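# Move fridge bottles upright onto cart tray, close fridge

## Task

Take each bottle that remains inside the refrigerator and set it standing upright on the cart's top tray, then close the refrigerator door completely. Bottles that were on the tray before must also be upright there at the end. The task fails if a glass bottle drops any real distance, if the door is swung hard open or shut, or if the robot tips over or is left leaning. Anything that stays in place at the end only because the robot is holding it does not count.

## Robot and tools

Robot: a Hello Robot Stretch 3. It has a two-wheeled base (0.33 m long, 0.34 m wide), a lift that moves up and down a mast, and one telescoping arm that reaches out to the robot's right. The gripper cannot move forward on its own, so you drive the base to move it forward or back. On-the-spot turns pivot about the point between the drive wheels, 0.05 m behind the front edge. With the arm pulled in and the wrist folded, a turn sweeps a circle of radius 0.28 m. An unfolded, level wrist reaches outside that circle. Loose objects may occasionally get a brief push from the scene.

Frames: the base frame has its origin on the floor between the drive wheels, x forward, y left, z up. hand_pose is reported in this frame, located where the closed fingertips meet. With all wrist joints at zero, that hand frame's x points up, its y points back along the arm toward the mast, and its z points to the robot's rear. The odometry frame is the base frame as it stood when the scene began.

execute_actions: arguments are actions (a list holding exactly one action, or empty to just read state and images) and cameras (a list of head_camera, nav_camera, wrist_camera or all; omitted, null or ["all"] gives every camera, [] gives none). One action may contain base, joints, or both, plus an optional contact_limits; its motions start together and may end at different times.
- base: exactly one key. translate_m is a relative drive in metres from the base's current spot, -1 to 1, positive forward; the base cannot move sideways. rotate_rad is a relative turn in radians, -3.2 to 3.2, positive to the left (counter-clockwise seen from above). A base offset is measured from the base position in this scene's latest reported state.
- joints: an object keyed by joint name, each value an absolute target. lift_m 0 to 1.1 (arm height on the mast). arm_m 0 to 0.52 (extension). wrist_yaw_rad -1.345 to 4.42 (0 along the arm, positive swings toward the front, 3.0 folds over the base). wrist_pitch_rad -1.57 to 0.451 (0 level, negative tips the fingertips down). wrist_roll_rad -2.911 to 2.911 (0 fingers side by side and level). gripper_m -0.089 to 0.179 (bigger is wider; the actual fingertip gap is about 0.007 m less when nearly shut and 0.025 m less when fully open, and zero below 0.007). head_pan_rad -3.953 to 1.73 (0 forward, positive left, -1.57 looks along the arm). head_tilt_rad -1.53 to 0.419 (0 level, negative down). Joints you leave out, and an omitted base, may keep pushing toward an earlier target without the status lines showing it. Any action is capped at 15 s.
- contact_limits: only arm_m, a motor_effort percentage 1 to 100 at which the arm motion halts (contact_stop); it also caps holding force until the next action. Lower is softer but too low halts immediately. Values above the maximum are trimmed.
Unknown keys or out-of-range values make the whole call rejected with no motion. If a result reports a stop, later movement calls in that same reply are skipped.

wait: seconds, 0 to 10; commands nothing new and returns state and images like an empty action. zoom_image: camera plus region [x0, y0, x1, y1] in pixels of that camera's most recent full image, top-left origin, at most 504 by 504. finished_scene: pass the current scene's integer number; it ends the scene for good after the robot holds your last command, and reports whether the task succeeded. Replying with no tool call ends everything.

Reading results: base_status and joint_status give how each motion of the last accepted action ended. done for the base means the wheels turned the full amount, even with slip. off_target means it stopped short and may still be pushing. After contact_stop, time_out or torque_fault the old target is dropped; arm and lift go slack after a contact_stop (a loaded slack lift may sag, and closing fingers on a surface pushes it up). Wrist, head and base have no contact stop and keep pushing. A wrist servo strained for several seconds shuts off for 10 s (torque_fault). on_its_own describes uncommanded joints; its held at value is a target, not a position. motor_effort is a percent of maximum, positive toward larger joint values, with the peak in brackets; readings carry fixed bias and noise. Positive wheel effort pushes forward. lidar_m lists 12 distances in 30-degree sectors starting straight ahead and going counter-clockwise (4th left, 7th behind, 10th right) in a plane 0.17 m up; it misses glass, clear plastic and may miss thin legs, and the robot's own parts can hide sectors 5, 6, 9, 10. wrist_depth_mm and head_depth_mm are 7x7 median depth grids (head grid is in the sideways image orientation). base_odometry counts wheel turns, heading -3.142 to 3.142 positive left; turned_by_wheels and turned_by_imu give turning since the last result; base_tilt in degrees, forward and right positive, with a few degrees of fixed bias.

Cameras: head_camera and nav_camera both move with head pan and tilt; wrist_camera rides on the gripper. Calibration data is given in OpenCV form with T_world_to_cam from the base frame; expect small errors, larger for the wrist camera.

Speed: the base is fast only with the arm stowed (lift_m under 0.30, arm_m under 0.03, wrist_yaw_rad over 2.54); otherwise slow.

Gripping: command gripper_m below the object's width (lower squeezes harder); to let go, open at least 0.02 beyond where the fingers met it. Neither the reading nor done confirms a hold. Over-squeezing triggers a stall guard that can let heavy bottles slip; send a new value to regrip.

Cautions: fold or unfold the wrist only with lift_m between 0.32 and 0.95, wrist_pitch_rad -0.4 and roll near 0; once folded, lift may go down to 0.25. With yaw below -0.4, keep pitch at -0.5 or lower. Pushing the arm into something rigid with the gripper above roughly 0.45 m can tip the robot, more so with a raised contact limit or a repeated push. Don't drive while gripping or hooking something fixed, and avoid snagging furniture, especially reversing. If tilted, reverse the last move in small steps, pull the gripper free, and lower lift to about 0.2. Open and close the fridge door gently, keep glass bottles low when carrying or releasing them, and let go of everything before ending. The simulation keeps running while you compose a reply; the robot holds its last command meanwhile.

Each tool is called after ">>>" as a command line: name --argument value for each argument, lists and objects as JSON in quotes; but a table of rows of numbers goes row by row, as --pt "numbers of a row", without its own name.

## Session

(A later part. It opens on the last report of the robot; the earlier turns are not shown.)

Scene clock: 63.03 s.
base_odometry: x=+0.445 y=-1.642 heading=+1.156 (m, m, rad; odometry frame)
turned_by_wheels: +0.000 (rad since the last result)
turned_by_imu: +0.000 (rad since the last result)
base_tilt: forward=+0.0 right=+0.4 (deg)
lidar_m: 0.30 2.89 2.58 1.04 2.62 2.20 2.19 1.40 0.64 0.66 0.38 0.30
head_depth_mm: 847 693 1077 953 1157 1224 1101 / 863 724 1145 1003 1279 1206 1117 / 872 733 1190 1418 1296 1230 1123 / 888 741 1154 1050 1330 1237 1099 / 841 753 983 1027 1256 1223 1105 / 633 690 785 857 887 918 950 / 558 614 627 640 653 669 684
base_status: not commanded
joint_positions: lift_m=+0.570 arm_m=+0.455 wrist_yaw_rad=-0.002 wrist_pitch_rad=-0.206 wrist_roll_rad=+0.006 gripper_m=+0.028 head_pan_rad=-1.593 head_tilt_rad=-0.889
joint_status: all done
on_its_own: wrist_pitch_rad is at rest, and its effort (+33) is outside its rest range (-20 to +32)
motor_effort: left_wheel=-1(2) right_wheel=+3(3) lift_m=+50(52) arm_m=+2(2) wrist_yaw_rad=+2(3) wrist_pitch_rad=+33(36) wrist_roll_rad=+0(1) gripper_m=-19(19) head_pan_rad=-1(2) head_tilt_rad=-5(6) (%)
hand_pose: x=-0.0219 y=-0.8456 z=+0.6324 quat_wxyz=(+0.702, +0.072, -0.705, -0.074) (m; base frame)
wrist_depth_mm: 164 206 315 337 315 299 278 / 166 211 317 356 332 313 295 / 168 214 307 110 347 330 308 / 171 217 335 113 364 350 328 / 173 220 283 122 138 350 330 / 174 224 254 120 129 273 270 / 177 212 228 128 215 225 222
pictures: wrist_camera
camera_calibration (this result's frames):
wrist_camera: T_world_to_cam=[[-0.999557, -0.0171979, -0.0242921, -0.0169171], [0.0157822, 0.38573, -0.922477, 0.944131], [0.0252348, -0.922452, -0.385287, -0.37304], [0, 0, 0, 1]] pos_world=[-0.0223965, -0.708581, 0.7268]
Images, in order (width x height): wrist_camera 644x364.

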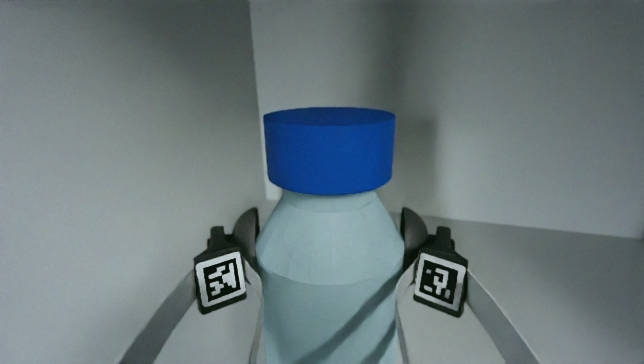

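>>> execute_actions --actions '[{"joints":{"arm_m":0}}]' --cameras '["wrist_camera"]'

>>> execute_actions --actions '[{"base":{"rotate_rad":-1.35},"joints":{"lift_m":0.75}}]' --cameras '[]'

>>> execute_actions --actions '[{"base":{"translate_m":-0.5},"joints":{"lift_m":0.92}}]' --cameras '[]'

>>> execute_actions --actions '[{"base":{"rotate_rad":-1.74},"joints":{"head_tilt_rad":-0.65}}]'

Scene clock: 72.43 s.
base_odometry: x=+0.445 y=-1.642 heading=+1.156 (m, m, rad; odometry frame)
turned_by_wheels: +0.000 (rad since the last result)
turned_by_imu: -0.001 (rad since the last result)
base_tilt: forward=+0.0 right=+0.5 (deg)
lidar_m: 0.30 2.90 2.59 1.04 2.60 2.20 2.20 1.40 0.64 0.66 0.38 0.30
head_depth_mm: 849 695 1073 953 1161 1211 1098 / 859 724 1136 1007 1280 1246 - / 871 738 1154 1036 1247 - - / 894 746 1165 1043 1333 1236 1104 / 838 754 978 1029 1256 1219 1102 / 635 693 783 860 886 915 943 / 558 614 624 638 653 668 685
base_status: not commanded
joint_positions: lift_m=+0.570 arm_m=+0.001 wrist_yaw_rad=+0.000 wrist_pitch_rad=-0.207 wrist_roll_rad=+0.006 gripper_m=+0.028 head_pan_rad=-1.593 head_tilt_rad=-0.889
joint_status: all done
joint sent to its limit — the command would take arm_m past its lower limit, so that joint was sent only as far as its limit.
on_its_own: wrist_pitch_rad is at rest, and its effort (+34) is outside its rest range (-20 to +32)
motor_effort: left_wheel=-1(2) right_wheel=+2(3) lift_m=+50(50) arm_m=-3(2) wrist_yaw_rad=+0(2) wrist_pitch_rad=+34(34) wrist_roll_rad=+1(0) gripper_m=-20(20) head_pan_rad=-2(2) head_tilt_rad=-6(6) (%)
hand_pose: x=-0.0216 y=-0.3923 z=+0.6322 quat_wxyz=(+0.702, +0.073, -0.705, -0.074) (m; base frame)
wrist_depth_mm: 286 378 479 739 708 646 352 / 285 383 502 782 741 654 345 / 290 385 483 110 718 635 335 / 290 387 491 113 464 486 335 / 292 392 499 122 138 467 356 / 298 396 522 120 128 501 377 / 297 381 586 128 664 545 417
pictures: wrist_camera
camera_calibration (this result's frames):
wrist_camera: T_world_to_cam=[[-0.99953, -0.0186916, -0.024311, -0.00932663], [0.0151966, 0.386669, -0.922093, 0.769145], [0.0266357, -0.922029, -0.386203, 0.0458198], [0, 0, 0, 1]] pos_world=[-0.0222311, -0.255332, 0.726692]
Images, in order (width x height): wrist_camera 644x364.

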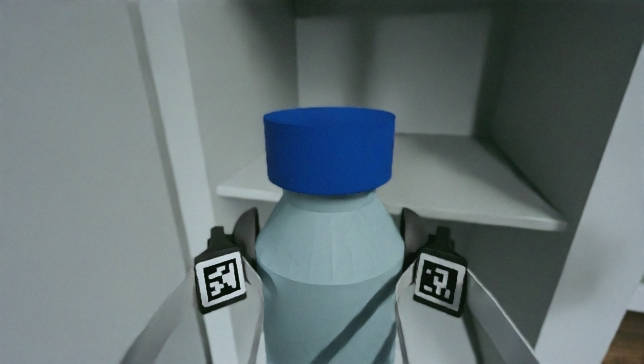

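Scene clock: 75.57 s.
base_odometry: x=+0.445 y=-1.642 heading=-0.194 (m, m, rad; odometry frame)
turned_by_wheels: -1.350 (rad since the last result)
turned_by_imu: -1.353 (rad since the last result)
base_tilt: forward=+0.1 right=+0.3 (deg)
lidar_m: 0.52 0.33 0.30 2.32 2.74 1.04 1.06 2.35 2.20 1.85 0.66 0.64
head_depth_mm: 1882 2154 1944 1618 1394 - - / 1945 2224 1955 1646 1391 - - / 2024 2326 1958 1614 1371 - 1096 / 2115 2351 1992 1647 1382 1239 1103 / 2039 2266 1985 1646 1419 1242 1104 / 1708 1874 1949 1676 1434 1246 1109 / 1471 1599 1728 1702 1439 1209 1111
base_status: done
joint_positions: lift_m=+0.750 arm_m=+0.001 wrist_yaw_rad=+0.000 wrist_pitch_rad=-0.207 wrist_roll_rad=+0.006 gripper_m=+0.028 head_pan_rad=-1.593 head_tilt_rad=-0.889
joint_status: all done
on_its_own: wrist_pitch_rad is at rest, and its effort (+34) is outside its rest range (-20 to +32)
motor_effort: left_wheel=+1(6) right_wheel=-1(4) lift_m=+50(52) arm_m=-3(3) wrist_yaw_rad=+0(0) wrist_pitch_rad=+34(34) wrist_roll_rad=+1(1) gripper_m=-19(21) head_pan_rad=-2(2) head_tilt_rad=-6(6) (%)
hand_pose: x=-0.0215 y=-0.3923 z=+0.8121 quat_wxyz=(+0.702, +0.073, -0.705, -0.074) (m; base frame)
wrist_depth_mm: 865 - - - - - - / 878 - - - - - - / 898 - - 110 - - - / 907 - - 113 - - - / 962 - - 122 138 - - / 937 - - 120 129 - - / 956 - - 127 - - -
pictures: none
No camera images: the call's "cameras" was empty. Leave "cameras" out to get every camera's image.

Scene clock: 81.53 s.
base_odometry: x=-0.045 y=-1.546 heading=-0.193 (m, m, rad; odometry frame)
turned_by_wheels: +0.000 (rad since the last result)
turned_by_imu: +0.001 (rad since the last result)
base_tilt: forward=+0.0 right=+0.4 (deg)
lidar_m: 0.82 0.65 2.76 2.38 2.27 0.58 0.64 2.12 1.98 2.02 1.74 1.07
head_depth_mm: 1699 1942 1912 - - - 1086 / 1744 2040 1978 1696 - 1177 1105 / 1846 2100 406 - - 1185 1103 / 1949 2263 1182 1614 1401 1237 1095 / 2003 2304 2013 1672 1428 1241 1104 / 2111 2375 2023 1677 1429 1249 1100 / 2045 2210 2060 1686 1454 1252 1119
base_status: done
joint_positions: lift_m=+0.920 arm_m=+0.001 wrist_yaw_rad=+0.000 wrist_pitch_rad=-0.207 wrist_roll_rad=+0.006 gripper_m=+0.028 head_pan_rad=-1.593 head_tilt_rad=-0.889
joint_status: all done
on_its_own: wrist_pitch_rad is at rest, and its effort (+34) is outside its rest range (-20 to +32)
motor_effort: left_wheel=+2(4) right_wheel=-1(5) lift_m=+49(50) arm_m=-3(3) wrist_yaw_rad=+0(0) wrist_pitch_rad=+34(34) wrist_roll_rad=+0(0) gripper_m=-19(20) head_pan_rad=-1(2) head_tilt_rad=-5(6) (%)
hand_pose: x=-0.0215 y=-0.3923 z=+0.9821 quat_wxyz=(+0.702, +0.073, -0.705, -0.074) (m; base frame)
wrist_depth_mm: - - - - - - - / - - - - - - - / - - - 110 - - - / - - - 113 - - - / - - - 122 138 - - / - - - 120 128 - - / - - - 127 - - -
pictures: none
No camera images: the call's "cameras" was empty. Leave "cameras" out to get every camera's image.

Scene clock: 85.27 s.
base_odometry: x=-0.045 y=-1.546 heading=-1.933 (m, m, rad; odometry frame)
turned_by_wheels: -1.740 (rad since the last result)
turned_by_imu: -1.744 (rad since the last result)
base_tilt: forward=+0.1 right=+0.5 (deg)
lidar_m: 1.99 1.89 1.07 1.07 0.67 2.76 2.37 2.44 0.58 0.60 2.31 1.99
head_depth_mm: 1678 1872 1094 804 1026 - - / 1729 1894 1096 810 1028 - - / 1772 1969 1122 418 - - - / 1818 2028 1067 797 1067 1282 1176 / 1876 2105 2344 936 1534 1351 1182 / 1919 2167 2497 2157 1708 1406 1182 / 1969 2265 2583 2167 1699 1406 1191
base_status: done
joint_positions: lift_m=+0.920 arm_m=+0.001 wrist_yaw_rad=+0.000 wrist_pitch_rad=-0.207 wrist_roll_rad=+0.006 gripper_m=+0.028 head_pan_rad=-1.593 head_tilt_rad=-0.655
joint_status: all done
on_its_own: wrist_pitch_rad is at rest, and its effort (+34) is outside its rest range (-20 to +32)
motor_effort: left_wheel=+3(7) right_wheel=-2(5) lift_m=+50(49) arm_m=-3(3) wrist_yaw_rad=+0(0) wrist_pitch_rad=+34(34) wrist_roll_rad=+0(0) gripper_m=-19(19) head_pan_rad=-2(2) head_tilt_rad=+3(22) (%)
hand_pose: x=-0.0215 y=-0.3923 z=+0.9821 quat_wxyz=(+0.702, +0.073, -0.705, -0.074) (m; base frame)
wrist_depth_mm: - - - - - - - / - - - - - - - / - - - 110 959 - - / - - - 113 632 763 - / - - - 121 137 574 - / - - 675 120 128 - - / - - - 128 680 - -
pictures: head_camera (sideways: a quarter turn clockwise sets it upright), nav_camera (sideways: a quarter turn counterclockwise sets it upright), wrist_camera
camera_calibration (this result's frames):
head_camera: T_world_to_cam=[[0.0429466, 0.608933, -0.792059, 1.05518], [0.998915, -0.0118877, 0.0450235, -0.0636458], [0.0180005, -0.793133, -0.608783, 0.75213], [0, 0, 0, 1]] pos_world=[0.0047215, -0.0467521, 1.29651]
nav_camera: T_world_to_cam=[[-0.0198842, -0.595839, 0.802857, -0.999658], [-0.999391, -0.0111989, -0.0330629, 0.101344], [0.0286913, -0.803026, -0.595253, 0.725036], [0, 0, 0, 1]] pos_world=[0.0606026, -0.0122783, 1.23751]
wrist_camera: T_world_to_cam=[[-0.999524, -0.0189981, -0.0243196, -0.000853065], [0.0150756, 0.387032, -0.921943, 1.09178], [0.0269276, -0.921871, -0.386561, 0.181407], [0, 0, 0, 1]] pos_world=[-0.0221967, -0.255334, 1.07666]
Images, in order (width x height): head_camera 896x504, nav_camera 672x504, wrist_camera 644x364.

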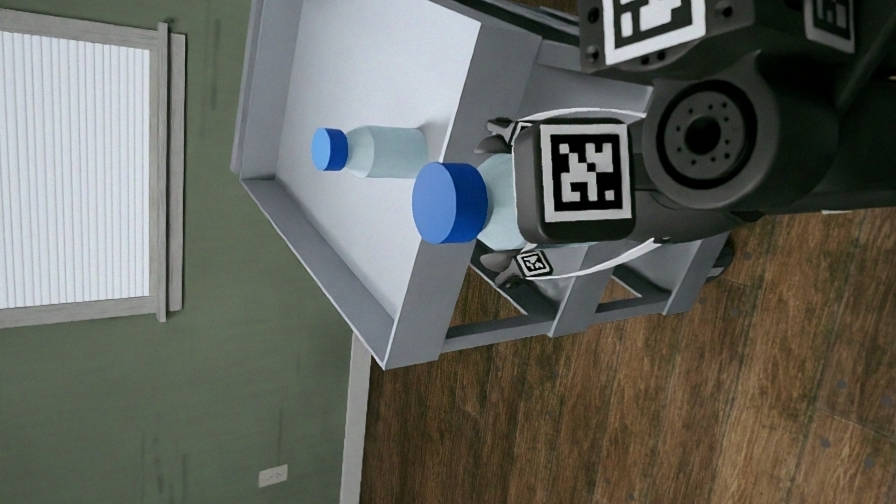

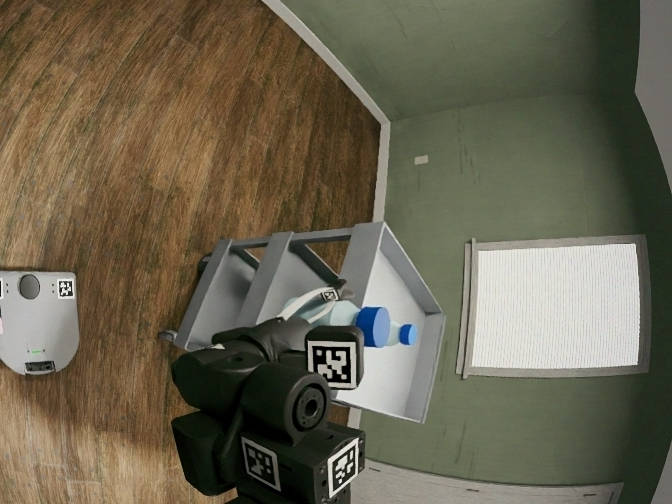

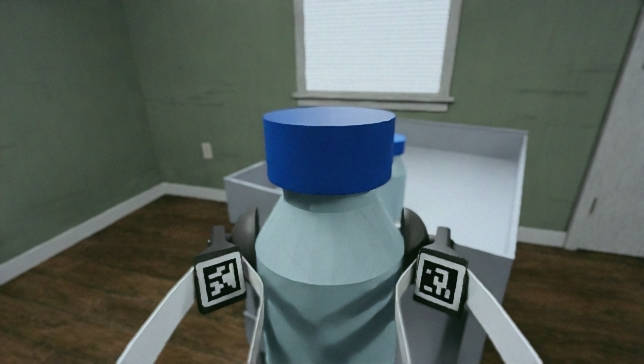

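>>> execute_actions --actions '[{"base":{"translate_m":0.06},"joints":{"arm_m":0.4,"lift_m":0.91}}]'

Scene clock: 91.23 s.
base_odometry: x=-0.067 y=-1.602 heading=-1.933 (m, m, rad; odometry frame)
turned_by_wheels: +0.000 (rad since the last result)
turned_by_imu: -0.001 (rad since the last result)
base_tilt: forward=+0.0 right=+0.5 (deg)
lidar_m: 1.92 1.87 1.62 1.06 0.69 2.83 2.44 2.47 0.60 0.63 2.24 1.93
head_depth_mm: 1705 1867 1139 - 1015 1161 1158 / 1745 1885 - 768 1052 1176 1142 / 1785 1976 - 846 1060 1270 1177 / 1832 2056 990 933 1108 1288 1176 / 1903 2137 2402 1991 1649 1389 1175 / 1939 2167 2515 2163 1691 1402 1192 / 1993 2222 2584 2184 1705 1400 1194
base_status: done
joint_positions: lift_m=+0.910 arm_m=+0.400 wrist_yaw_rad=+0.000 wrist_pitch_rad=-0.207 wrist_roll_rad=+0.006 gripper_m=+0.028 head_pan_rad=-1.593 head_tilt_rad=-0.655
joint_status: all done
on_its_own: wrist_pitch_rad is at rest, and its effort (+35) is outside its rest range (-20 to +32)
motor_effort: left_wheel=+2(6) right_wheel=-1(2) lift_m=+33(46) arm_m=+2(2) wrist_yaw_rad=+0(1) wrist_pitch_rad=+35(34) wrist_roll_rad=+0(1) gripper_m=-20(19) head_pan_rad=-2(2) head_tilt_rad=+2(3) (%)
hand_pose: x=-0.0214 y=-0.7905 z=+0.9725 quat_wxyz=(+0.702, +0.073, -0.705, -0.074) (m; base frame)
wrist_depth_mm: - - - - - - - / - - - - - - - / - - - 110 - - - / - - - 113 620 584 535 / - - - 122 138 489 485 / - - 265 120 128 385 366 / - - 258 127 307 313 159
pictures: head_camera (sideways: a quarter turn clockwise sets it upright), nav_camera (sideways: a quarter turn counterclockwise sets it upright), wrist_camera
camera_calibration (this result's frames):
head_camera: T_world_to_cam=[[0.0429599, 0.608872, -0.792105, 1.05524], [0.998915, -0.0119083, 0.0450227, -0.0636447], [0.0179804, -0.793179, -0.608723, 0.752052], [0, 0, 0, 1]] pos_world=[0.00472037, -0.0467525, 1.29652]
nav_camera: T_world_to_cam=[[-0.0198972, -0.595778, 0.802903, -0.999716], [-0.999391, -0.0111773, -0.0330604, 0.101341], [0.028671, -0.803071, -0.595193, 0.724957], [0, 0, 0, 1]] pos_world=[0.0606022, -0.0122845, 1.23751]
wrist_camera: T_world_to_cam=[[-0.999518, -0.0192694, -0.0243269, -0.00878973], [0.0149667, 0.387394, -0.921793, 1.23719], [0.0271865, -0.921713, -0.386919, -0.188916], [0, 0, 0, 1]] pos_world=[-0.0221661, -0.653575, 1.06712]
Images, in order (width x height): head_camera 896x504, nav_camera 672x504, wrist_camera 644x364.

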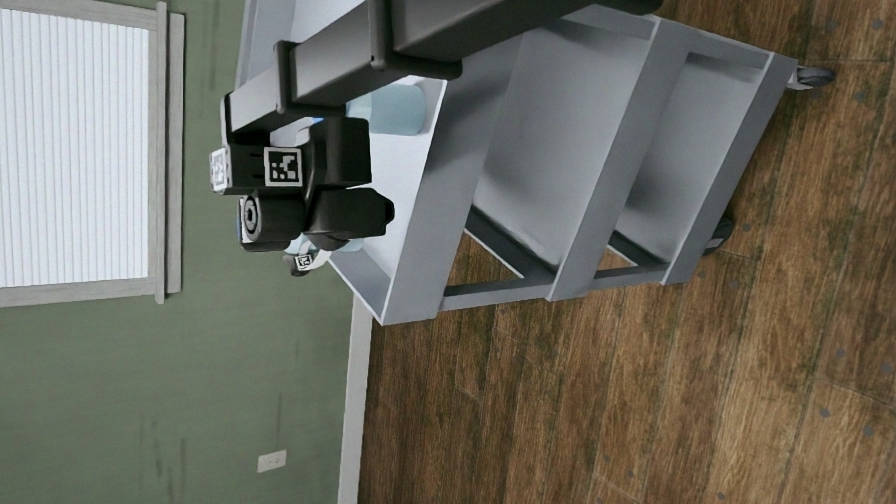

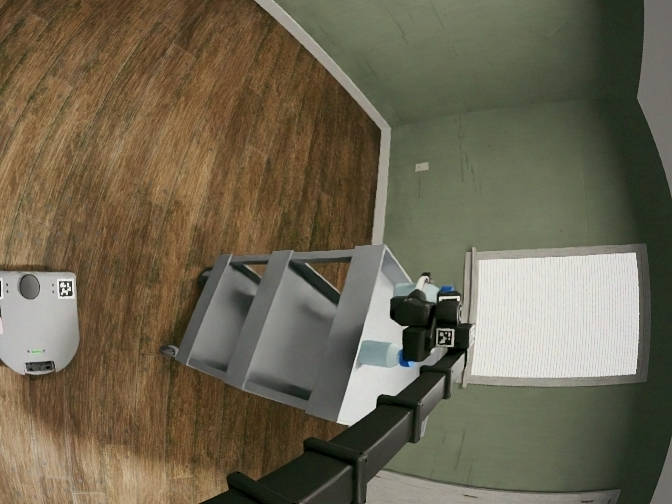

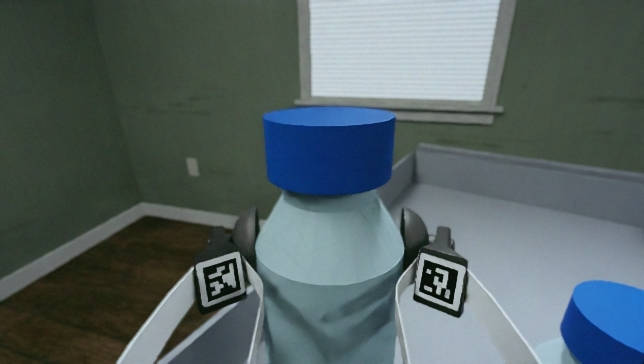

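>>> execute_actions --actions '[{"joints":{"arm_m":0.41,"lift_m":0.83}}]' --cameras '["head_camera","wrist_camera"]'

>>> execute_actions --actions '[{"joints":{"lift_m":0.808}}]' --cameras '["head_camera","wrist_camera"]'

Scene clock: 94.20 s.
base_odometry: x=-0.067 y=-1.602 heading=-1.933 (m, m, rad; odometry frame)
turned_by_wheels: +0.000 (rad since the last result)
turned_by_imu: +0.000 (rad since the last result)
base_tilt: forward=+0.1 right=+0.5 (deg)
lidar_m: 1.93 1.87 1.61 1.06 0.69 2.83 2.44 2.46 0.61 0.63 2.24 1.93
head_depth_mm: 1714 1856 1087 831 - 968 1131 / 1768 1919 1180 753 1038 1175 1137 / 1803 1992 1179 810 1056 1277 1169 / 1842 2091 2228 1142 1107 1292 1172 / 1876 2125 2381 1992 1638 1396 1184 / 1920 2186 2509 2179 1696 1409 1187 / 1982 2276 2592 2205 1708 1414 1200
base_status: not commanded
joint_positions: lift_m=+0.830 arm_m=+0.410 wrist_yaw_rad=+0.000 wrist_pitch_rad=-0.208 wrist_roll_rad=+0.006 gripper_m=+0.028 head_pan_rad=-1.593 head_tilt_rad=-0.655
joint_status: all done
on_its_own: wrist_pitch_rad is at rest, and its effort (+35) is outside its rest range (-20 to +32)
motor_effort: left_wheel=+2(2) right_wheel=-1(1) lift_m=+33(33) arm_m=+2(4) wrist_yaw_rad=+0(1) wrist_pitch_rad=+35(35) wrist_roll_rad=+0(0) gripper_m=-20(19) head_pan_rad=-2(2) head_tilt_rad=+3(2) (%)
hand_pose: x=-0.0214 y=-0.8004 z=+0.8924 quat_wxyz=(+0.702, +0.073, -0.705, -0.074) (m; base frame)
wrist_depth_mm: - - - - - - - / - - - - - - - / - - - 110 600 564 507 / - - - 113 442 473 477 / - - 234 122 138 349 323 / - 192 213 119 128 268 144 / - 181 221 127 213 220 142
pictures: head_camera (sideways: a quarter turn clockwise sets it upright), wrist_camera
camera_calibration (this result's frames):
head_camera: T_world_to_cam=[[0.04296, 0.608872, -0.792105, 1.05524], [0.998915, -0.0119085, 0.0450227, -0.0636447], [0.0179803, -0.793179, -0.608723, 0.752052], [0, 0, 0, 1]] pos_world=[0.00472036, -0.0467525, 1.29652]
wrist_camera: T_world_to_cam=[[-0.999518, -0.0192616, -0.0243328, -0.0109185], [0.0149669, 0.387676, -0.921674, 1.16736], [0.0271862, -0.921594, -0.387201, -0.228749], [0, 0, 0, 1]] pos_world=[-0.0221662, -0.663582, 0.987088]
Images, in order (width x height): head_camera 896x504, wrist_camera 644x364.

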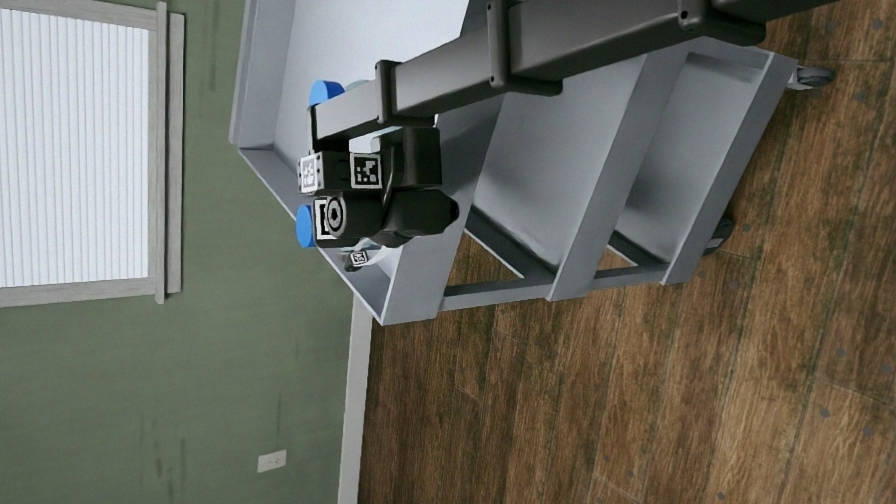

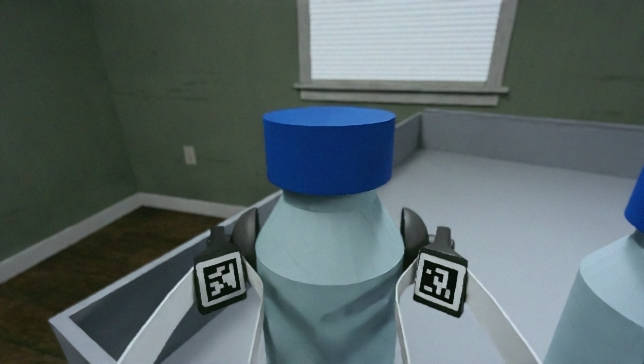

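Scene clock: 95.13 s.
base_odometry: x=-0.067 y=-1.602 heading=-1.933 (m, m, rad; odometry frame)
turned_by_wheels: +0.000 (rad since the last result)
turned_by_imu: +0.000 (rad since the last result)
base_tilt: forward=+0.2 right=+0.4 (deg)
lidar_m: 1.93 1.88 1.62 1.06 0.69 2.83 2.43 2.46 0.61 0.63 2.24 1.92
head_depth_mm: 1712 1873 1087 828 - 1028 1137 / 1765 1904 1163 910 1016 1174 1139 / 1789 2008 1170 1195 1062 1280 1179 / 1833 2077 2254 1061 1107 1288 1175 / 1903 2107 2393 1998 1652 1397 1188 / 1939 2182 2545 2160 1700 1410 1194 / 1990 2283 2608 2194 1706 1408 1198
base_status: not commanded
joint_positions: lift_m=+0.808 arm_m=+0.410 wrist_yaw_rad=+0.000 wrist_pitch_rad=-0.204 wrist_roll_rad=+0.006 gripper_m=+0.028 head_pan_rad=-1.593 head_tilt_rad=-0.655
joint_status: all done
motor_effort: left_wheel=+2(2) right_wheel=-2(1) lift_m=+32(32) arm_m=+2(2) wrist_yaw_rad=+0(1) wrist_pitch_rad=+32(35) wrist_roll_rad=+0(1) gripper_m=-19(20) head_pan_rad=-1(2) head_tilt_rad=+1(3) (%)
hand_pose: x=-0.0214 y=-0.8007 z=+0.8715 quat_wxyz=(+0.702, +0.072, -0.705, -0.072) (m; base frame)
wrist_depth_mm: - - - - - - - / - - - - - - - / - - - 110 578 554 497 / - - - 112 401 431 429 / - - 209 122 138 308 157 / - 179 212 120 130 242 142 / - 176 201 128 190 197 143
pictures: head_camera (sideways: a quarter turn clockwise sets it upright), wrist_camera
camera_calibration (this result's frames):
head_camera: T_world_to_cam=[[0.0429595, 0.608844, -0.792126, 1.05527], [0.998915, -0.011907, 0.0450223, -0.0636443], [0.0179797, -0.7932, -0.608695, 0.752016], [0, 0, 0, 1]] pos_world=[0.00472035, -0.0467527, 1.29652]
wrist_camera: T_world_to_cam=[[-0.999518, -0.0193558, -0.0242565, -0.0115773], [0.0149696, 0.383961, -0.923228, 1.14654], [0.0271834, -0.923146, -0.383486, -0.241631], [0, 0, 0, 1]] pos_world=[-0.0221666, -0.663511, 0.965573]
Images, in order (width x height): head_camera 896x504, wrist_camera 644x364.

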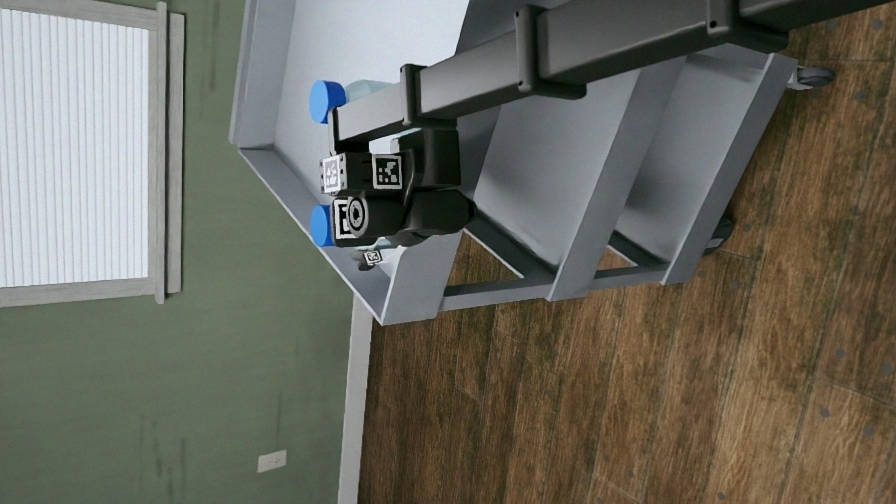

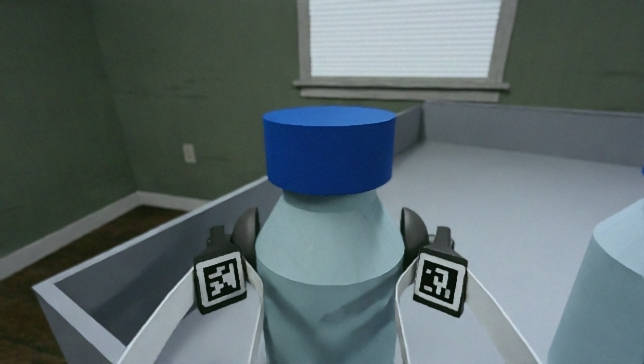

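>>> execute_actions --actions '[{"joints":{"gripper_m":0.11}}]' --cameras '[]'

>>> execute_actions --actions '[{"joints":{"lift_m":0.85}}]' --cameras '["wrist_camera"]'

>>> execute_actions --actions '[{"joints":{"arm_m":0.15}}]' --cameras '["wrist_camera"]'

>>> execute_actions --actions '[{"base":{"rotate_rad":1.833},"joints":{"arm_m":0.02,"lift_m":0.55}}]' --cameras '[]'

>>> execute_actions --actions '[{"base":{"translate_m":0.36},"joints":{"arm_m":0.1,"lift_m":0.2,"gripper_m":0.15}}]' --cameras '[]'

>>> execute_actions --actions '[{"base":{"rotate_rad":1.28},"joints":{"arm_m":0.2,"lift_m":0.15,"head_tilt_rad":-1.0}}]' --cameras '["head_camera","wrist_camera"]'

Scene clock: 101.23 s.
base_odometry: x=-0.067 y=-1.602 heading=-1.933 (m, m, rad; odometry frame)
turned_by_wheels: +0.000 (rad since the last result)
turned_by_imu: -0.001 (rad since the last result)
base_tilt: forward=+0.1 right=+0.5 (deg)
lidar_m: 1.93 1.88 1.62 1.06 0.69 2.82 2.43 2.46 0.61 0.63 2.24 1.93
head_depth_mm: 1714 1867 1087 829 - 1032 1133 / 1745 1924 1166 912 1024 1180 1137 / 1780 1988 1164 1187 1065 1273 1169 / 1837 2063 2227 1058 1101 1288 1182 / 1889 2137 2381 2000 1641 1389 1176 / 1919 2183 2503 2152 1698 1397 1184 / 1988 2254 2552 2167 1712 1410 1195
base_status: not commanded
joint_positions: lift_m=+0.808 arm_m=+0.410 wrist_yaw_rad=+0.000 wrist_pitch_rad=-0.175 wrist_roll_rad=+0.006 gripper_m=+0.110 head_pan_rad=-1.593 head_tilt_rad=-0.655
joint_status: all done
motor_effort: left_wheel=+2(2) right_wheel=-2(2) lift_m=+32(32) arm_m=+2(2) wrist_yaw_rad=+0(1) wrist_pitch_rad=+15(32) wrist_roll_rad=+0(0) gripper_m=+0(82) head_pan_rad=-2(2) head_tilt_rad=+3(4) (%)
hand_pose: x=-0.0214 y=-0.8028 z=+0.8785 quat_wxyz=(+0.703, +0.062, -0.706, -0.062) (m; base frame)
wrist_depth_mm: - - - - - - - / - - - - - - - / - - - 144 609 577 509 / - - - 106 438 475 462 / - - 253 120 316 342 310 / - 171 233 118 137 267 142 / - 195 210 121 201 207 142
pictures: none
No camera images: the call's "cameras" was empty. Leave "cameras" out to get every camera's image.

Scene clock: 102.43 s.
base_odometry: x=-0.067 y=-1.602 heading=-1.933 (m, m, rad; odometry frame)
turned_by_wheels: +0.000 (rad since the last result)
turned_by_imu: +0.000 (rad since the last result)
base_tilt: forward=+0.0 right=+0.5 (deg)
lidar_m: 1.93 1.88 1.61 1.06 0.69 2.83 2.44 2.47 0.61 0.63 2.24 1.93
head_depth_mm: 1720 1873 1091 867 - 974 1149 / 1749 1905 1218 747 1047 1176 1136 / 1786 2004 1231 789 1058 1277 1167 / 1846 2069 2234 980 1100 1284 1170 / 1875 2141 2402 2001 1647 1384 1179 / 1940 2201 2513 2170 1706 1397 1192 / 1976 2250 2552 2196 1715 1422 1188
base_status: not commanded
joint_positions: lift_m=+0.850 arm_m=+0.410 wrist_yaw_rad=+0.000 wrist_pitch_rad=-0.174 wrist_roll_rad=+0.006 gripper_m=+0.110 head_pan_rad=-1.593 head_tilt_rad=-0.655
joint_status: all done
motor_effort: left_wheel=+2(2) right_wheel=-2(2) lift_m=+46(50) arm_m=+2(2) wrist_yaw_rad=+0(0) wrist_pitch_rad=+15(15) wrist_roll_rad=+1(1) gripper_m=-1(1) head_pan_rad=-2(3) head_tilt_rad=+2(4) (%)
hand_pose: x=-0.0214 y=-0.8029 z=+0.9203 quat_wxyz=(+0.703, +0.062, -0.706, -0.062) (m; base frame)
wrist_depth_mm: - - - - - - - / - - - - - - - / - - - - - - - / - - - - 542 542 499 / - - - 139 387 425 390 / - - 262 122 305 332 175 / - 202 241 135 250 258 145
pictures: wrist_camera
camera_calibration (this result's frames):
wrist_camera: T_world_to_cam=[[-0.999518, -0.0200672, -0.0236811, -0.0115323], [0.0149745, 0.356537, -0.934161, 1.18051], [0.0271892, -0.934066, -0.356065, -0.258851], [0, 0, 0, 1]] pos_world=[-0.0221663, -0.662913, 1.01035]
Images, in order (width x height): wrist_camera 644x364.

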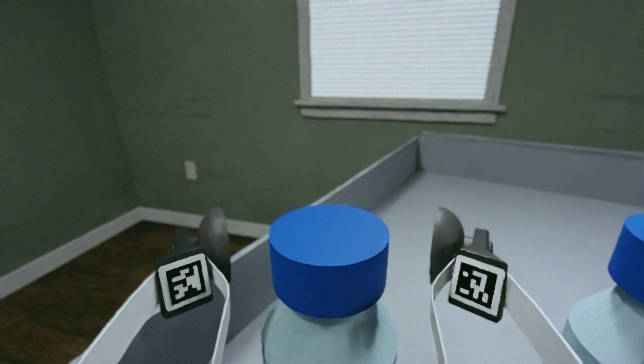

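Scene clock: 105.57 s.
base_odometry: x=-0.067 y=-1.602 heading=-1.933 (m, m, rad; odometry frame)
turned_by_wheels: +0.000 (rad since the last result)
turned_by_imu: +0.000 (rad since the last result)
base_tilt: forward=+0.0 right=+0.5 (deg)
lidar_m: 1.93 1.88 1.61 1.06 0.69 2.83 2.43 2.46 0.61 0.63 2.24 1.93
head_depth_mm: 1702 1881 1092 833 - 1042 1147 / 1737 1937 1057 836 - 1160 1141 / 1786 2003 1108 879 - 1227 1170 / 1823 2057 2191 828 1108 1290 1189 / 1894 2122 2404 1997 1655 1400 1188 / 1954 2188 2532 2195 1693 1408 1195 / 2004 2241 2600 2204 1709 1407 1189
base_status: not commanded
joint_positions: lift_m=+0.850 arm_m=+0.150 wrist_yaw_rad=+0.000 wrist_pitch_rad=-0.174 wrist_roll_rad=+0.006 gripper_m=+0.110 head_pan_rad=-1.593 head_tilt_rad=-0.655
joint_status: all done
motor_effort: left_wheel=+2(2) right_wheel=-2(2) lift_m=+45(46) arm_m=-3(2) wrist_yaw_rad=+0(1) wrist_pitch_rad=+15(15) wrist_roll_rad=+1(1) gripper_m=+0(0) head_pan_rad=-2(2) head_tilt_rad=+1(1) (%)
hand_pose: x=-0.0214 y=-0.5435 z=+0.9204 quat_wxyz=(+0.703, +0.062, -0.706, -0.062) (m; base frame)
wrist_depth_mm: - - - - - - - / - - - - - - - / - - - - 859 762 - / - - - 389 545 544 546 / - - 414 344 302 410 412 / - - - 708 300 237 229 / - - - 633 624 269 222
pictures: wrist_camera
camera_calibration (this result's frames):
wrist_camera: T_world_to_cam=[[-0.999518, -0.0200702, -0.0236785, -0.00633017], [0.0149744, 0.356417, -0.934207, 1.08804], [0.0271892, -0.934111, -0.355945, -0.0166797], [0, 0, 0, 1]] pos_world=[-0.0221663, -0.403503, 1.01036]
Images, in order (width x height): wrist_camera 644x364.

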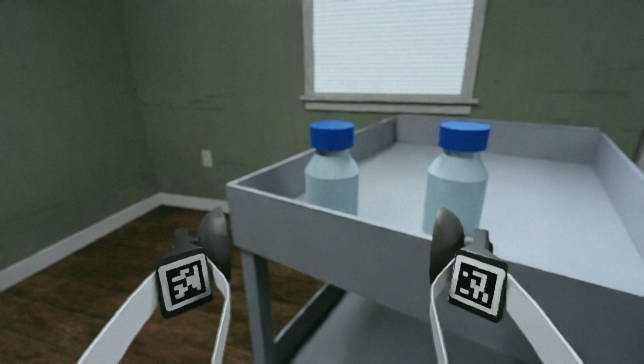

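Scene clock: 109.40 s.
base_odometry: x=-0.067 y=-1.602 heading=-0.100 (m, m, rad; odometry frame)
turned_by_wheels: +1.833 (rad since the last result)
turned_by_imu: +1.837 (rad since the last result)
base_tilt: forward=+0.1 right=+0.7 (deg)
lidar_m: 0.82 0.69 2.44 2.93 2.22 0.60 0.71 1.99 1.93 2.00 1.68 1.06
head_depth_mm: 1588 1769 1952 2044 1647 1358 1154 / 1679 1850 2098 2078 1666 1374 1167 / 1781 1963 2214 2117 1658 1383 1224 / 1860 2105 2380 2142 1669 1375 1177 / 1950 2217 2520 2137 1684 1381 1187 / 1991 2166 2366 2138 1693 1406 1184 / 1780 1903 2024 2090 1708 1409 1198
base_status: done
joint_positions: lift_m=+0.550 arm_m=+0.020 wrist_yaw_rad=+0.000 wrist_pitch_rad=-0.173 wrist_roll_rad=+0.006 gripper_m=+0.110 head_pan_rad=-1.593 head_tilt_rad=-0.655
joint_status: all done
motor_effort: left_wheel=-2(4) right_wheel=+3(5) lift_m=+29(43) arm_m=-3(4) wrist_yaw_rad=-1(1) wrist_pitch_rad=+14(15) wrist_roll_rad=+0(0) gripper_m=+0(0) head_pan_rad=-2(1) head_tilt_rad=+3(2) (%)
hand_pose: x=-0.0214 y=-0.4135 z=+0.6210 quat_wxyz=(+0.703, +0.061, -0.706, -0.062) (m; base frame)
wrist_depth_mm: - - - - - - - / - - - - - - - / - - - - - - - / - - - - - - - / - - - - - - - / - - - - - - - / 888 865 867 872 858 869 864
pictures: none
No camera images: the call's "cameras" was empty. Leave "cameras" out to get every camera's image.

Scene clock: 114.10 s.
base_odometry: x=+0.292 y=-1.638 heading=-0.100 (m, m, rad; odometry frame)
turned_by_wheels: +0.000 (rad since the last result)
turned_by_imu: -0.002 (rad since the last result)
base_tilt: forward=+0.0 right=+0.3 (deg)
lidar_m: 0.58 0.40 0.39 2.36 2.53 0.90 1.00 2.18 2.11 1.85 1.35 0.75
head_depth_mm: 1728 1915 2174 2069 1628 1347 1159 / 1851 2034 2264 2095 1664 1362 1165 / 1931 2148 2475 2104 1659 1380 1174 / 2020 2283 2497 2138 1670 1386 1174 / 1870 2032 2219 2139 1680 1388 1175 / 1629 1765 1893 1994 1699 1392 1190 / 1440 1543 1644 1764 1721 1403 1193
base_status: done
joint_positions: lift_m=+0.200 arm_m=+0.100 wrist_yaw_rad=+0.000 wrist_pitch_rad=-0.173 wrist_roll_rad=+0.006 gripper_m=+0.150 head_pan_rad=-1.593 head_tilt_rad=-0.655
joint_status: all done
motor_effort: left_wheel=-1(2) right_wheel=+2(6) lift_m=+29(29) arm_m=+2(4) wrist_yaw_rad=+0(0) wrist_pitch_rad=+14(14) wrist_roll_rad=+0(0) gripper_m=+1(80) head_pan_rad=-2(3) head_tilt_rad=+2(3) (%)
hand_pose: x=-0.0214 y=-0.4929 z=+0.2710 quat_wxyz=(+0.703, +0.061, -0.706, -0.062) (m; base frame)
wrist_depth_mm: 895 - - - - - - / 873 - - - - - - / 914 - - - - - - / 906 - - - - 985 994 / 728 730 724 691 705 748 691 / 560 - 543 546 539 - 535 / 444 442 440 437 437 436 429
pictures: none
No camera images: the call's "cameras" was empty. Leave "cameras" out to get every camera's image.

Scene clock: 117.07 s.
base_odometry: x=+0.292 y=-1.638 heading=+1.179 (m, m, rad; odometry frame)
turned_by_wheels: +1.280 (rad since the last result)
turned_by_imu: +1.282 (rad since the last result)
base_tilt: forward=+0.1 right=+0.5 (deg)
lidar_m: 2.35 2.84 1.19 0.91 2.47 2.11 2.11 1.53 0.75 0.80 0.46 0.39
head_depth_mm: 743 812 943 1463 1320 1181 1084 / 751 1177 1069 1338 1330 1187 - / 764 1186 1102 1400 1361 1183 - / 795 1208 1102 1405 1355 1201 1081 / 806 1147 1130 1416 1356 1205 1087 / 773 888 999 1070 1122 1161 1090 / 698 746 774 801 833 868 1105
base_status: done
joint_positions: lift_m=+0.150 arm_m=+0.200 wrist_yaw_rad=+0.000 wrist_pitch_rad=-0.173 wrist_roll_rad=+0.006 gripper_m=+0.150 head_pan_rad=-1.593 head_tilt_rad=-0.988
joint_status: all done
motor_effort: left_wheel=-1(5) right_wheel=+2(5) lift_m=+29(29) arm_m=+2(1) wrist_yaw_rad=+0(0) wrist_pitch_rad=+14(14) wrist_roll_rad=+0(0) gripper_m=+0(0) head_pan_rad=-2(1) head_tilt_rad=-5(30) (%)
hand_pose: x=-0.0214 y=-0.5929 z=+0.2211 quat_wxyz=(+0.703, +0.061, -0.706, -0.062) (m; base frame)
wrist_depth_mm: 318 356 526 700 658 597 310 / 316 380 533 723 693 614 302 / 321 395 553 380 714 594 294 / 326 418 488 389 497 467 289 / 327 398 406 381 352 375 288 / 330 - 445 416 352 - 297 / 313 377 374 375 372 361 312
pictures: head_camera (sideways: a quarter turn clockwise sets it upright), wrist_camera
camera_calibration (this result's frames):
head_camera: T_world_to_cam=[[0.0480679, 0.833878, -0.549852, 0.739532], [0.998571, -0.0272474, 0.0459728, -0.0648598], [0.0233537, -0.551276, -0.833996, 1.04499], [0, 0, 0, 1]] pos_world=[0.00481505, -0.0423708, 1.28113]
wrist_camera: T_world_to_cam=[[-0.999519, -0.0200274, -0.0236611, -0.0238752], [0.0149967, 0.355618, -0.934511, 0.45199], [0.0271302, -0.934417, -0.355147, -0.312159], [0, 0, 0, 1]] pos_world=[-0.0221732, -0.452901, 0.310963]
Images, in order (width x height): head_camera 896x504, wrist_camera 644x364.

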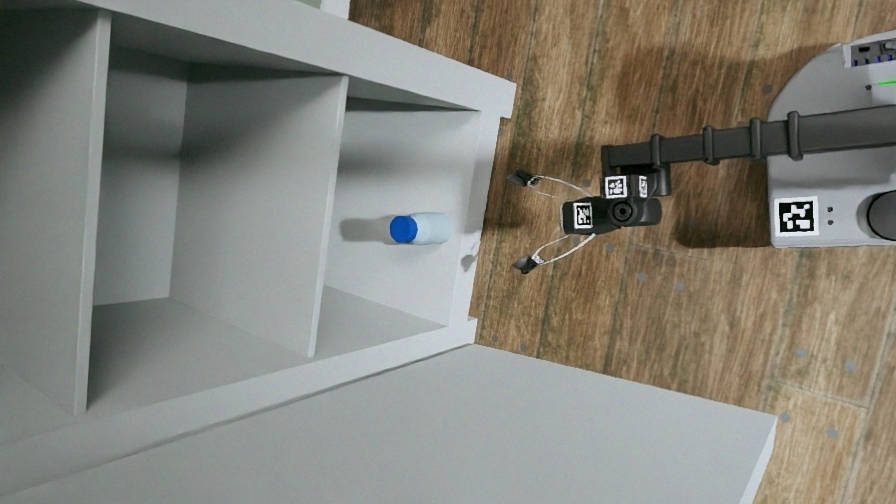

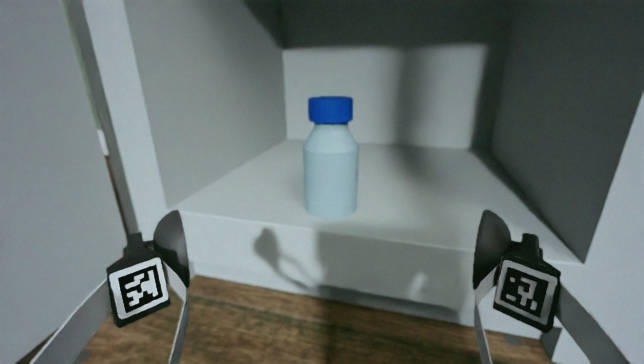

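>>> execute_actions --actions '[{"joints":{"arm_m":0.445,"lift_m":0.135}}]' --cameras '["wrist_camera"]'

Scene clock: 121.03 s.
base_odometry: x=+0.292 y=-1.638 heading=+1.179 (m, m, rad; odometry frame)
turned_by_wheels: +0.000 (rad since the last result)
turned_by_imu: -0.001 (rad since the last result)
base_tilt: forward=+0.0 right=+0.6 (deg)
lidar_m: 2.35 2.85 1.19 0.91 2.47 2.11 2.11 1.53 0.75 0.80 0.46 0.39
head_depth_mm: 741 809 940 1462 1330 1179 1090 / 751 1170 1066 1341 1338 1191 - / 760 1190 1110 1401 1342 1194 - / 797 1214 1110 1417 1340 1204 1088 / 808 1146 1122 1417 1360 1214 1087 / 775 887 1003 1078 1121 1156 1094 / 699 747 773 801 829 870 1098
base_status: not commanded
joint_positions: lift_m=+0.135 arm_m=+0.445 wrist_yaw_rad=+0.000 wrist_pitch_rad=-0.173 wrist_roll_rad=+0.006 gripper_m=+0.150 head_pan_rad=-1.593 head_tilt_rad=-0.988
joint_status: all done
motor_effort: left_wheel=-1(1) right_wheel=+3(2) lift_m=+29(29) arm_m=+2(1) wrist_yaw_rad=+0(0) wrist_pitch_rad=+14(14) wrist_roll_rad=+0(0) gripper_m=-1(0) head_pan_rad=-2(2) head_tilt_rad=-7(7) (%)
hand_pose: x=-0.0214 y=-0.8379 z=+0.2061 quat_wxyz=(+0.703, +0.061, -0.706, -0.062) (m; base frame)
wrist_depth_mm: 222 288 427 479 434 411 385 / 227 293 441 502 455 425 400 / 229 295 420 118 482 452 400 / 233 301 396 123 455 449 385 / 236 286 328 131 302 337 319 / 234 - 253 130 236 - 245 / 210 204 202 140 195 200 199
pictures: wrist_camera
camera_calibration (this result's frames):
wrist_camera: T_world_to_cam=[[-0.99952, -0.0200214, -0.0236611, -0.0291327], [0.014999, 0.355612, -0.934513, 0.525099], [0.0271244, -0.934419, -0.35514, -0.546401], [0, 0, 0, 1]] pos_world=[-0.0221738, -0.697882, 0.295973]
Images, in order (width x height): wrist_camera 644x364.

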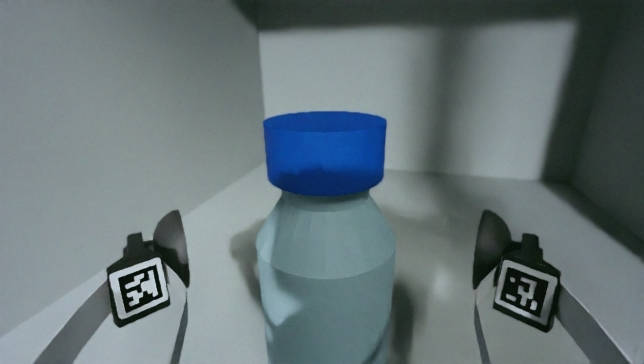

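>>> execute_actions --actions '[{"joints":{"arm_m":0.452,"lift_m":0.13,"gripper_m":0.027}}]' --cameras '["wrist_camera"]'

>>> execute_actions --actions '[{"joints":{"lift_m":0.25,"arm_m":0.05}}]' --cameras '["wrist_camera"]'

Scene clock: 124.57 s.
base_odometry: x=+0.292 y=-1.638 heading=+1.180 (m, m, rad; odometry frame)
turned_by_wheels: +0.000 (rad since the last result)
turned_by_imu: +0.000 (rad since the last result)
base_tilt: forward=+0.0 right=+0.5 (deg)
lidar_m: 2.34 2.84 1.19 0.91 2.48 2.11 2.11 1.53 0.75 0.79 0.46 0.39
head_depth_mm: 743 811 939 1472 1329 1187 1076 / 753 1176 1063 1335 1332 1190 - / 766 1191 1104 1401 1329 1196 - / 796 1206 1114 1441 1349 1210 1088 / 806 1147 1126 1405 1354 1207 1090 / 774 886 995 1072 1124 1161 1099 / 698 747 775 800 827 870 1098
base_status: not commanded
joint_positions: lift_m=+0.130 arm_m=+0.452 wrist_yaw_rad=+0.002 wrist_pitch_rad=-0.175 wrist_roll_rad=+0.006 gripper_m=+0.028 head_pan_rad=-1.593 head_tilt_rad=-0.988
joint_status: all done
motor_effort: left_wheel=+0(1) right_wheel=+1(2) lift_m=+30(32) arm_m=+2(1) wrist_yaw_rad=-3(4) wrist_pitch_rad=+15(15) wrist_roll_rad=+0(0) gripper_m=-19(93) head_pan_rad=-2(2) head_tilt_rad=-5(6) (%)
hand_pose: x=-0.0210 y=-0.8448 z=+0.2006 quat_wxyz=(+0.703, +0.063, -0.706, -0.062) (m; base frame)
wrist_depth_mm: 220 284 417 474 438 405 377 / 224 289 429 494 455 422 392 / 226 292 411 104 468 449 404 / 229 299 415 109 407 436 371 / 233 289 296 118 131 309 307 / 228 244 177 116 126 239 239 / 199 197 196 124 188 192 192
pictures: wrist_camera
camera_calibration (this result's frames):
wrist_camera: T_world_to_cam=[[-0.999479, -0.0218948, -0.0237034, -0.030498], [0.014315, 0.35748, -0.933811, 0.52381], [0.0289191, -0.933664, -0.35698, -0.55377], [0, 0, 0, 1]] pos_world=[-0.021966, -0.704955, 0.290732]
Images, in order (width x height): wrist_camera 644x364.

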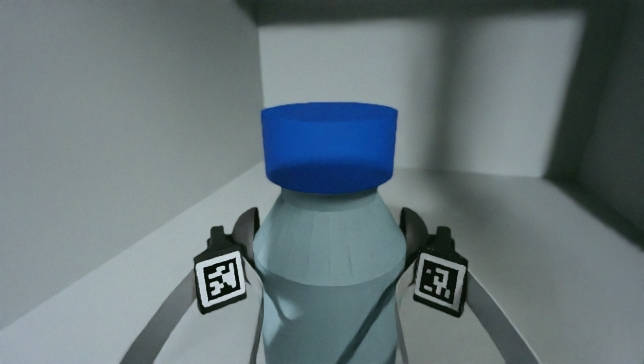

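Scene clock: 128.73 s.
base_odometry: x=+0.292 y=-1.638 heading=+1.180 (m, m, rad; odometry frame)
turned_by_wheels: +0.000 (rad since the last result)
turned_by_imu: -0.001 (rad since the last result)
base_tilt: forward=+0.3 right=+0.3 (deg)
lidar_m: 2.36 2.85 1.19 0.91 2.47 2.11 2.11 1.53 0.75 0.85 0.46 0.39
head_depth_mm: 741 807 938 1471 1323 1181 1083 / 750 1178 1068 1336 1337 1205 - / 765 1193 1101 1395 1323 1232 - / 798 1202 1109 1440 1328 1200 1086 / 804 1147 1128 1417 1361 1212 1091 / 773 888 998 1074 1125 1164 1096 / 702 749 775 803 830 865 1105
base_status: not commanded
joint_positions: lift_m=+0.250 arm_m=+0.050 wrist_yaw_rad=+0.000 wrist_pitch_rad=-0.196 wrist_roll_rad=+0.006 gripper_m=+0.028 head_pan_rad=-1.593 head_tilt_rad=-0.988
joint_status: all done
motor_effort: left_wheel=-1(1) right_wheel=+1(1) lift_m=+49(49) arm_m=-3(1) wrist_yaw_rad=+0(3) wrist_pitch_rad=+27(28) wrist_roll_rad=+0(1) gripper_m=-20(20) head_pan_rad=-2(2) head_tilt_rad=-6(6) (%)
hand_pose: x=-0.0214 y=-0.4419 z=+0.3149 quat_wxyz=(+0.702, +0.069, -0.705, -0.069) (m; base frame)
wrist_depth_mm: 335 447 585 801 759 505 352 / 334 446 597 853 803 482 370 / 339 458 573 104 843 456 840 / 338 458 628 110 691 446 881 / 343 461 610 118 132 464 750 / 347 476 342 116 125 495 573 / 353 461 484 124 466 479 478
pictures: wrist_camera
camera_calibration (this result's frames):
wrist_camera: T_world_to_cam=[[-0.999515, -0.0197343, -0.0241029, -0.0183022], [0.0149007, 0.376601, -0.926256, 0.492629], [0.0273562, -0.926165, -0.376124, -0.127482], [0, 0, 0, 1]] pos_world=[-0.0221464, -0.303956, 0.40791]
Images, in order (width x height): wrist_camera 644x364.

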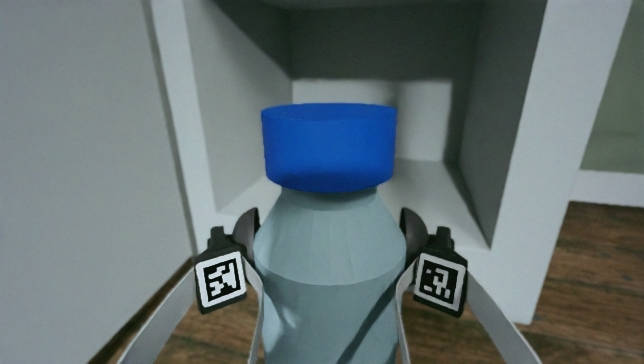

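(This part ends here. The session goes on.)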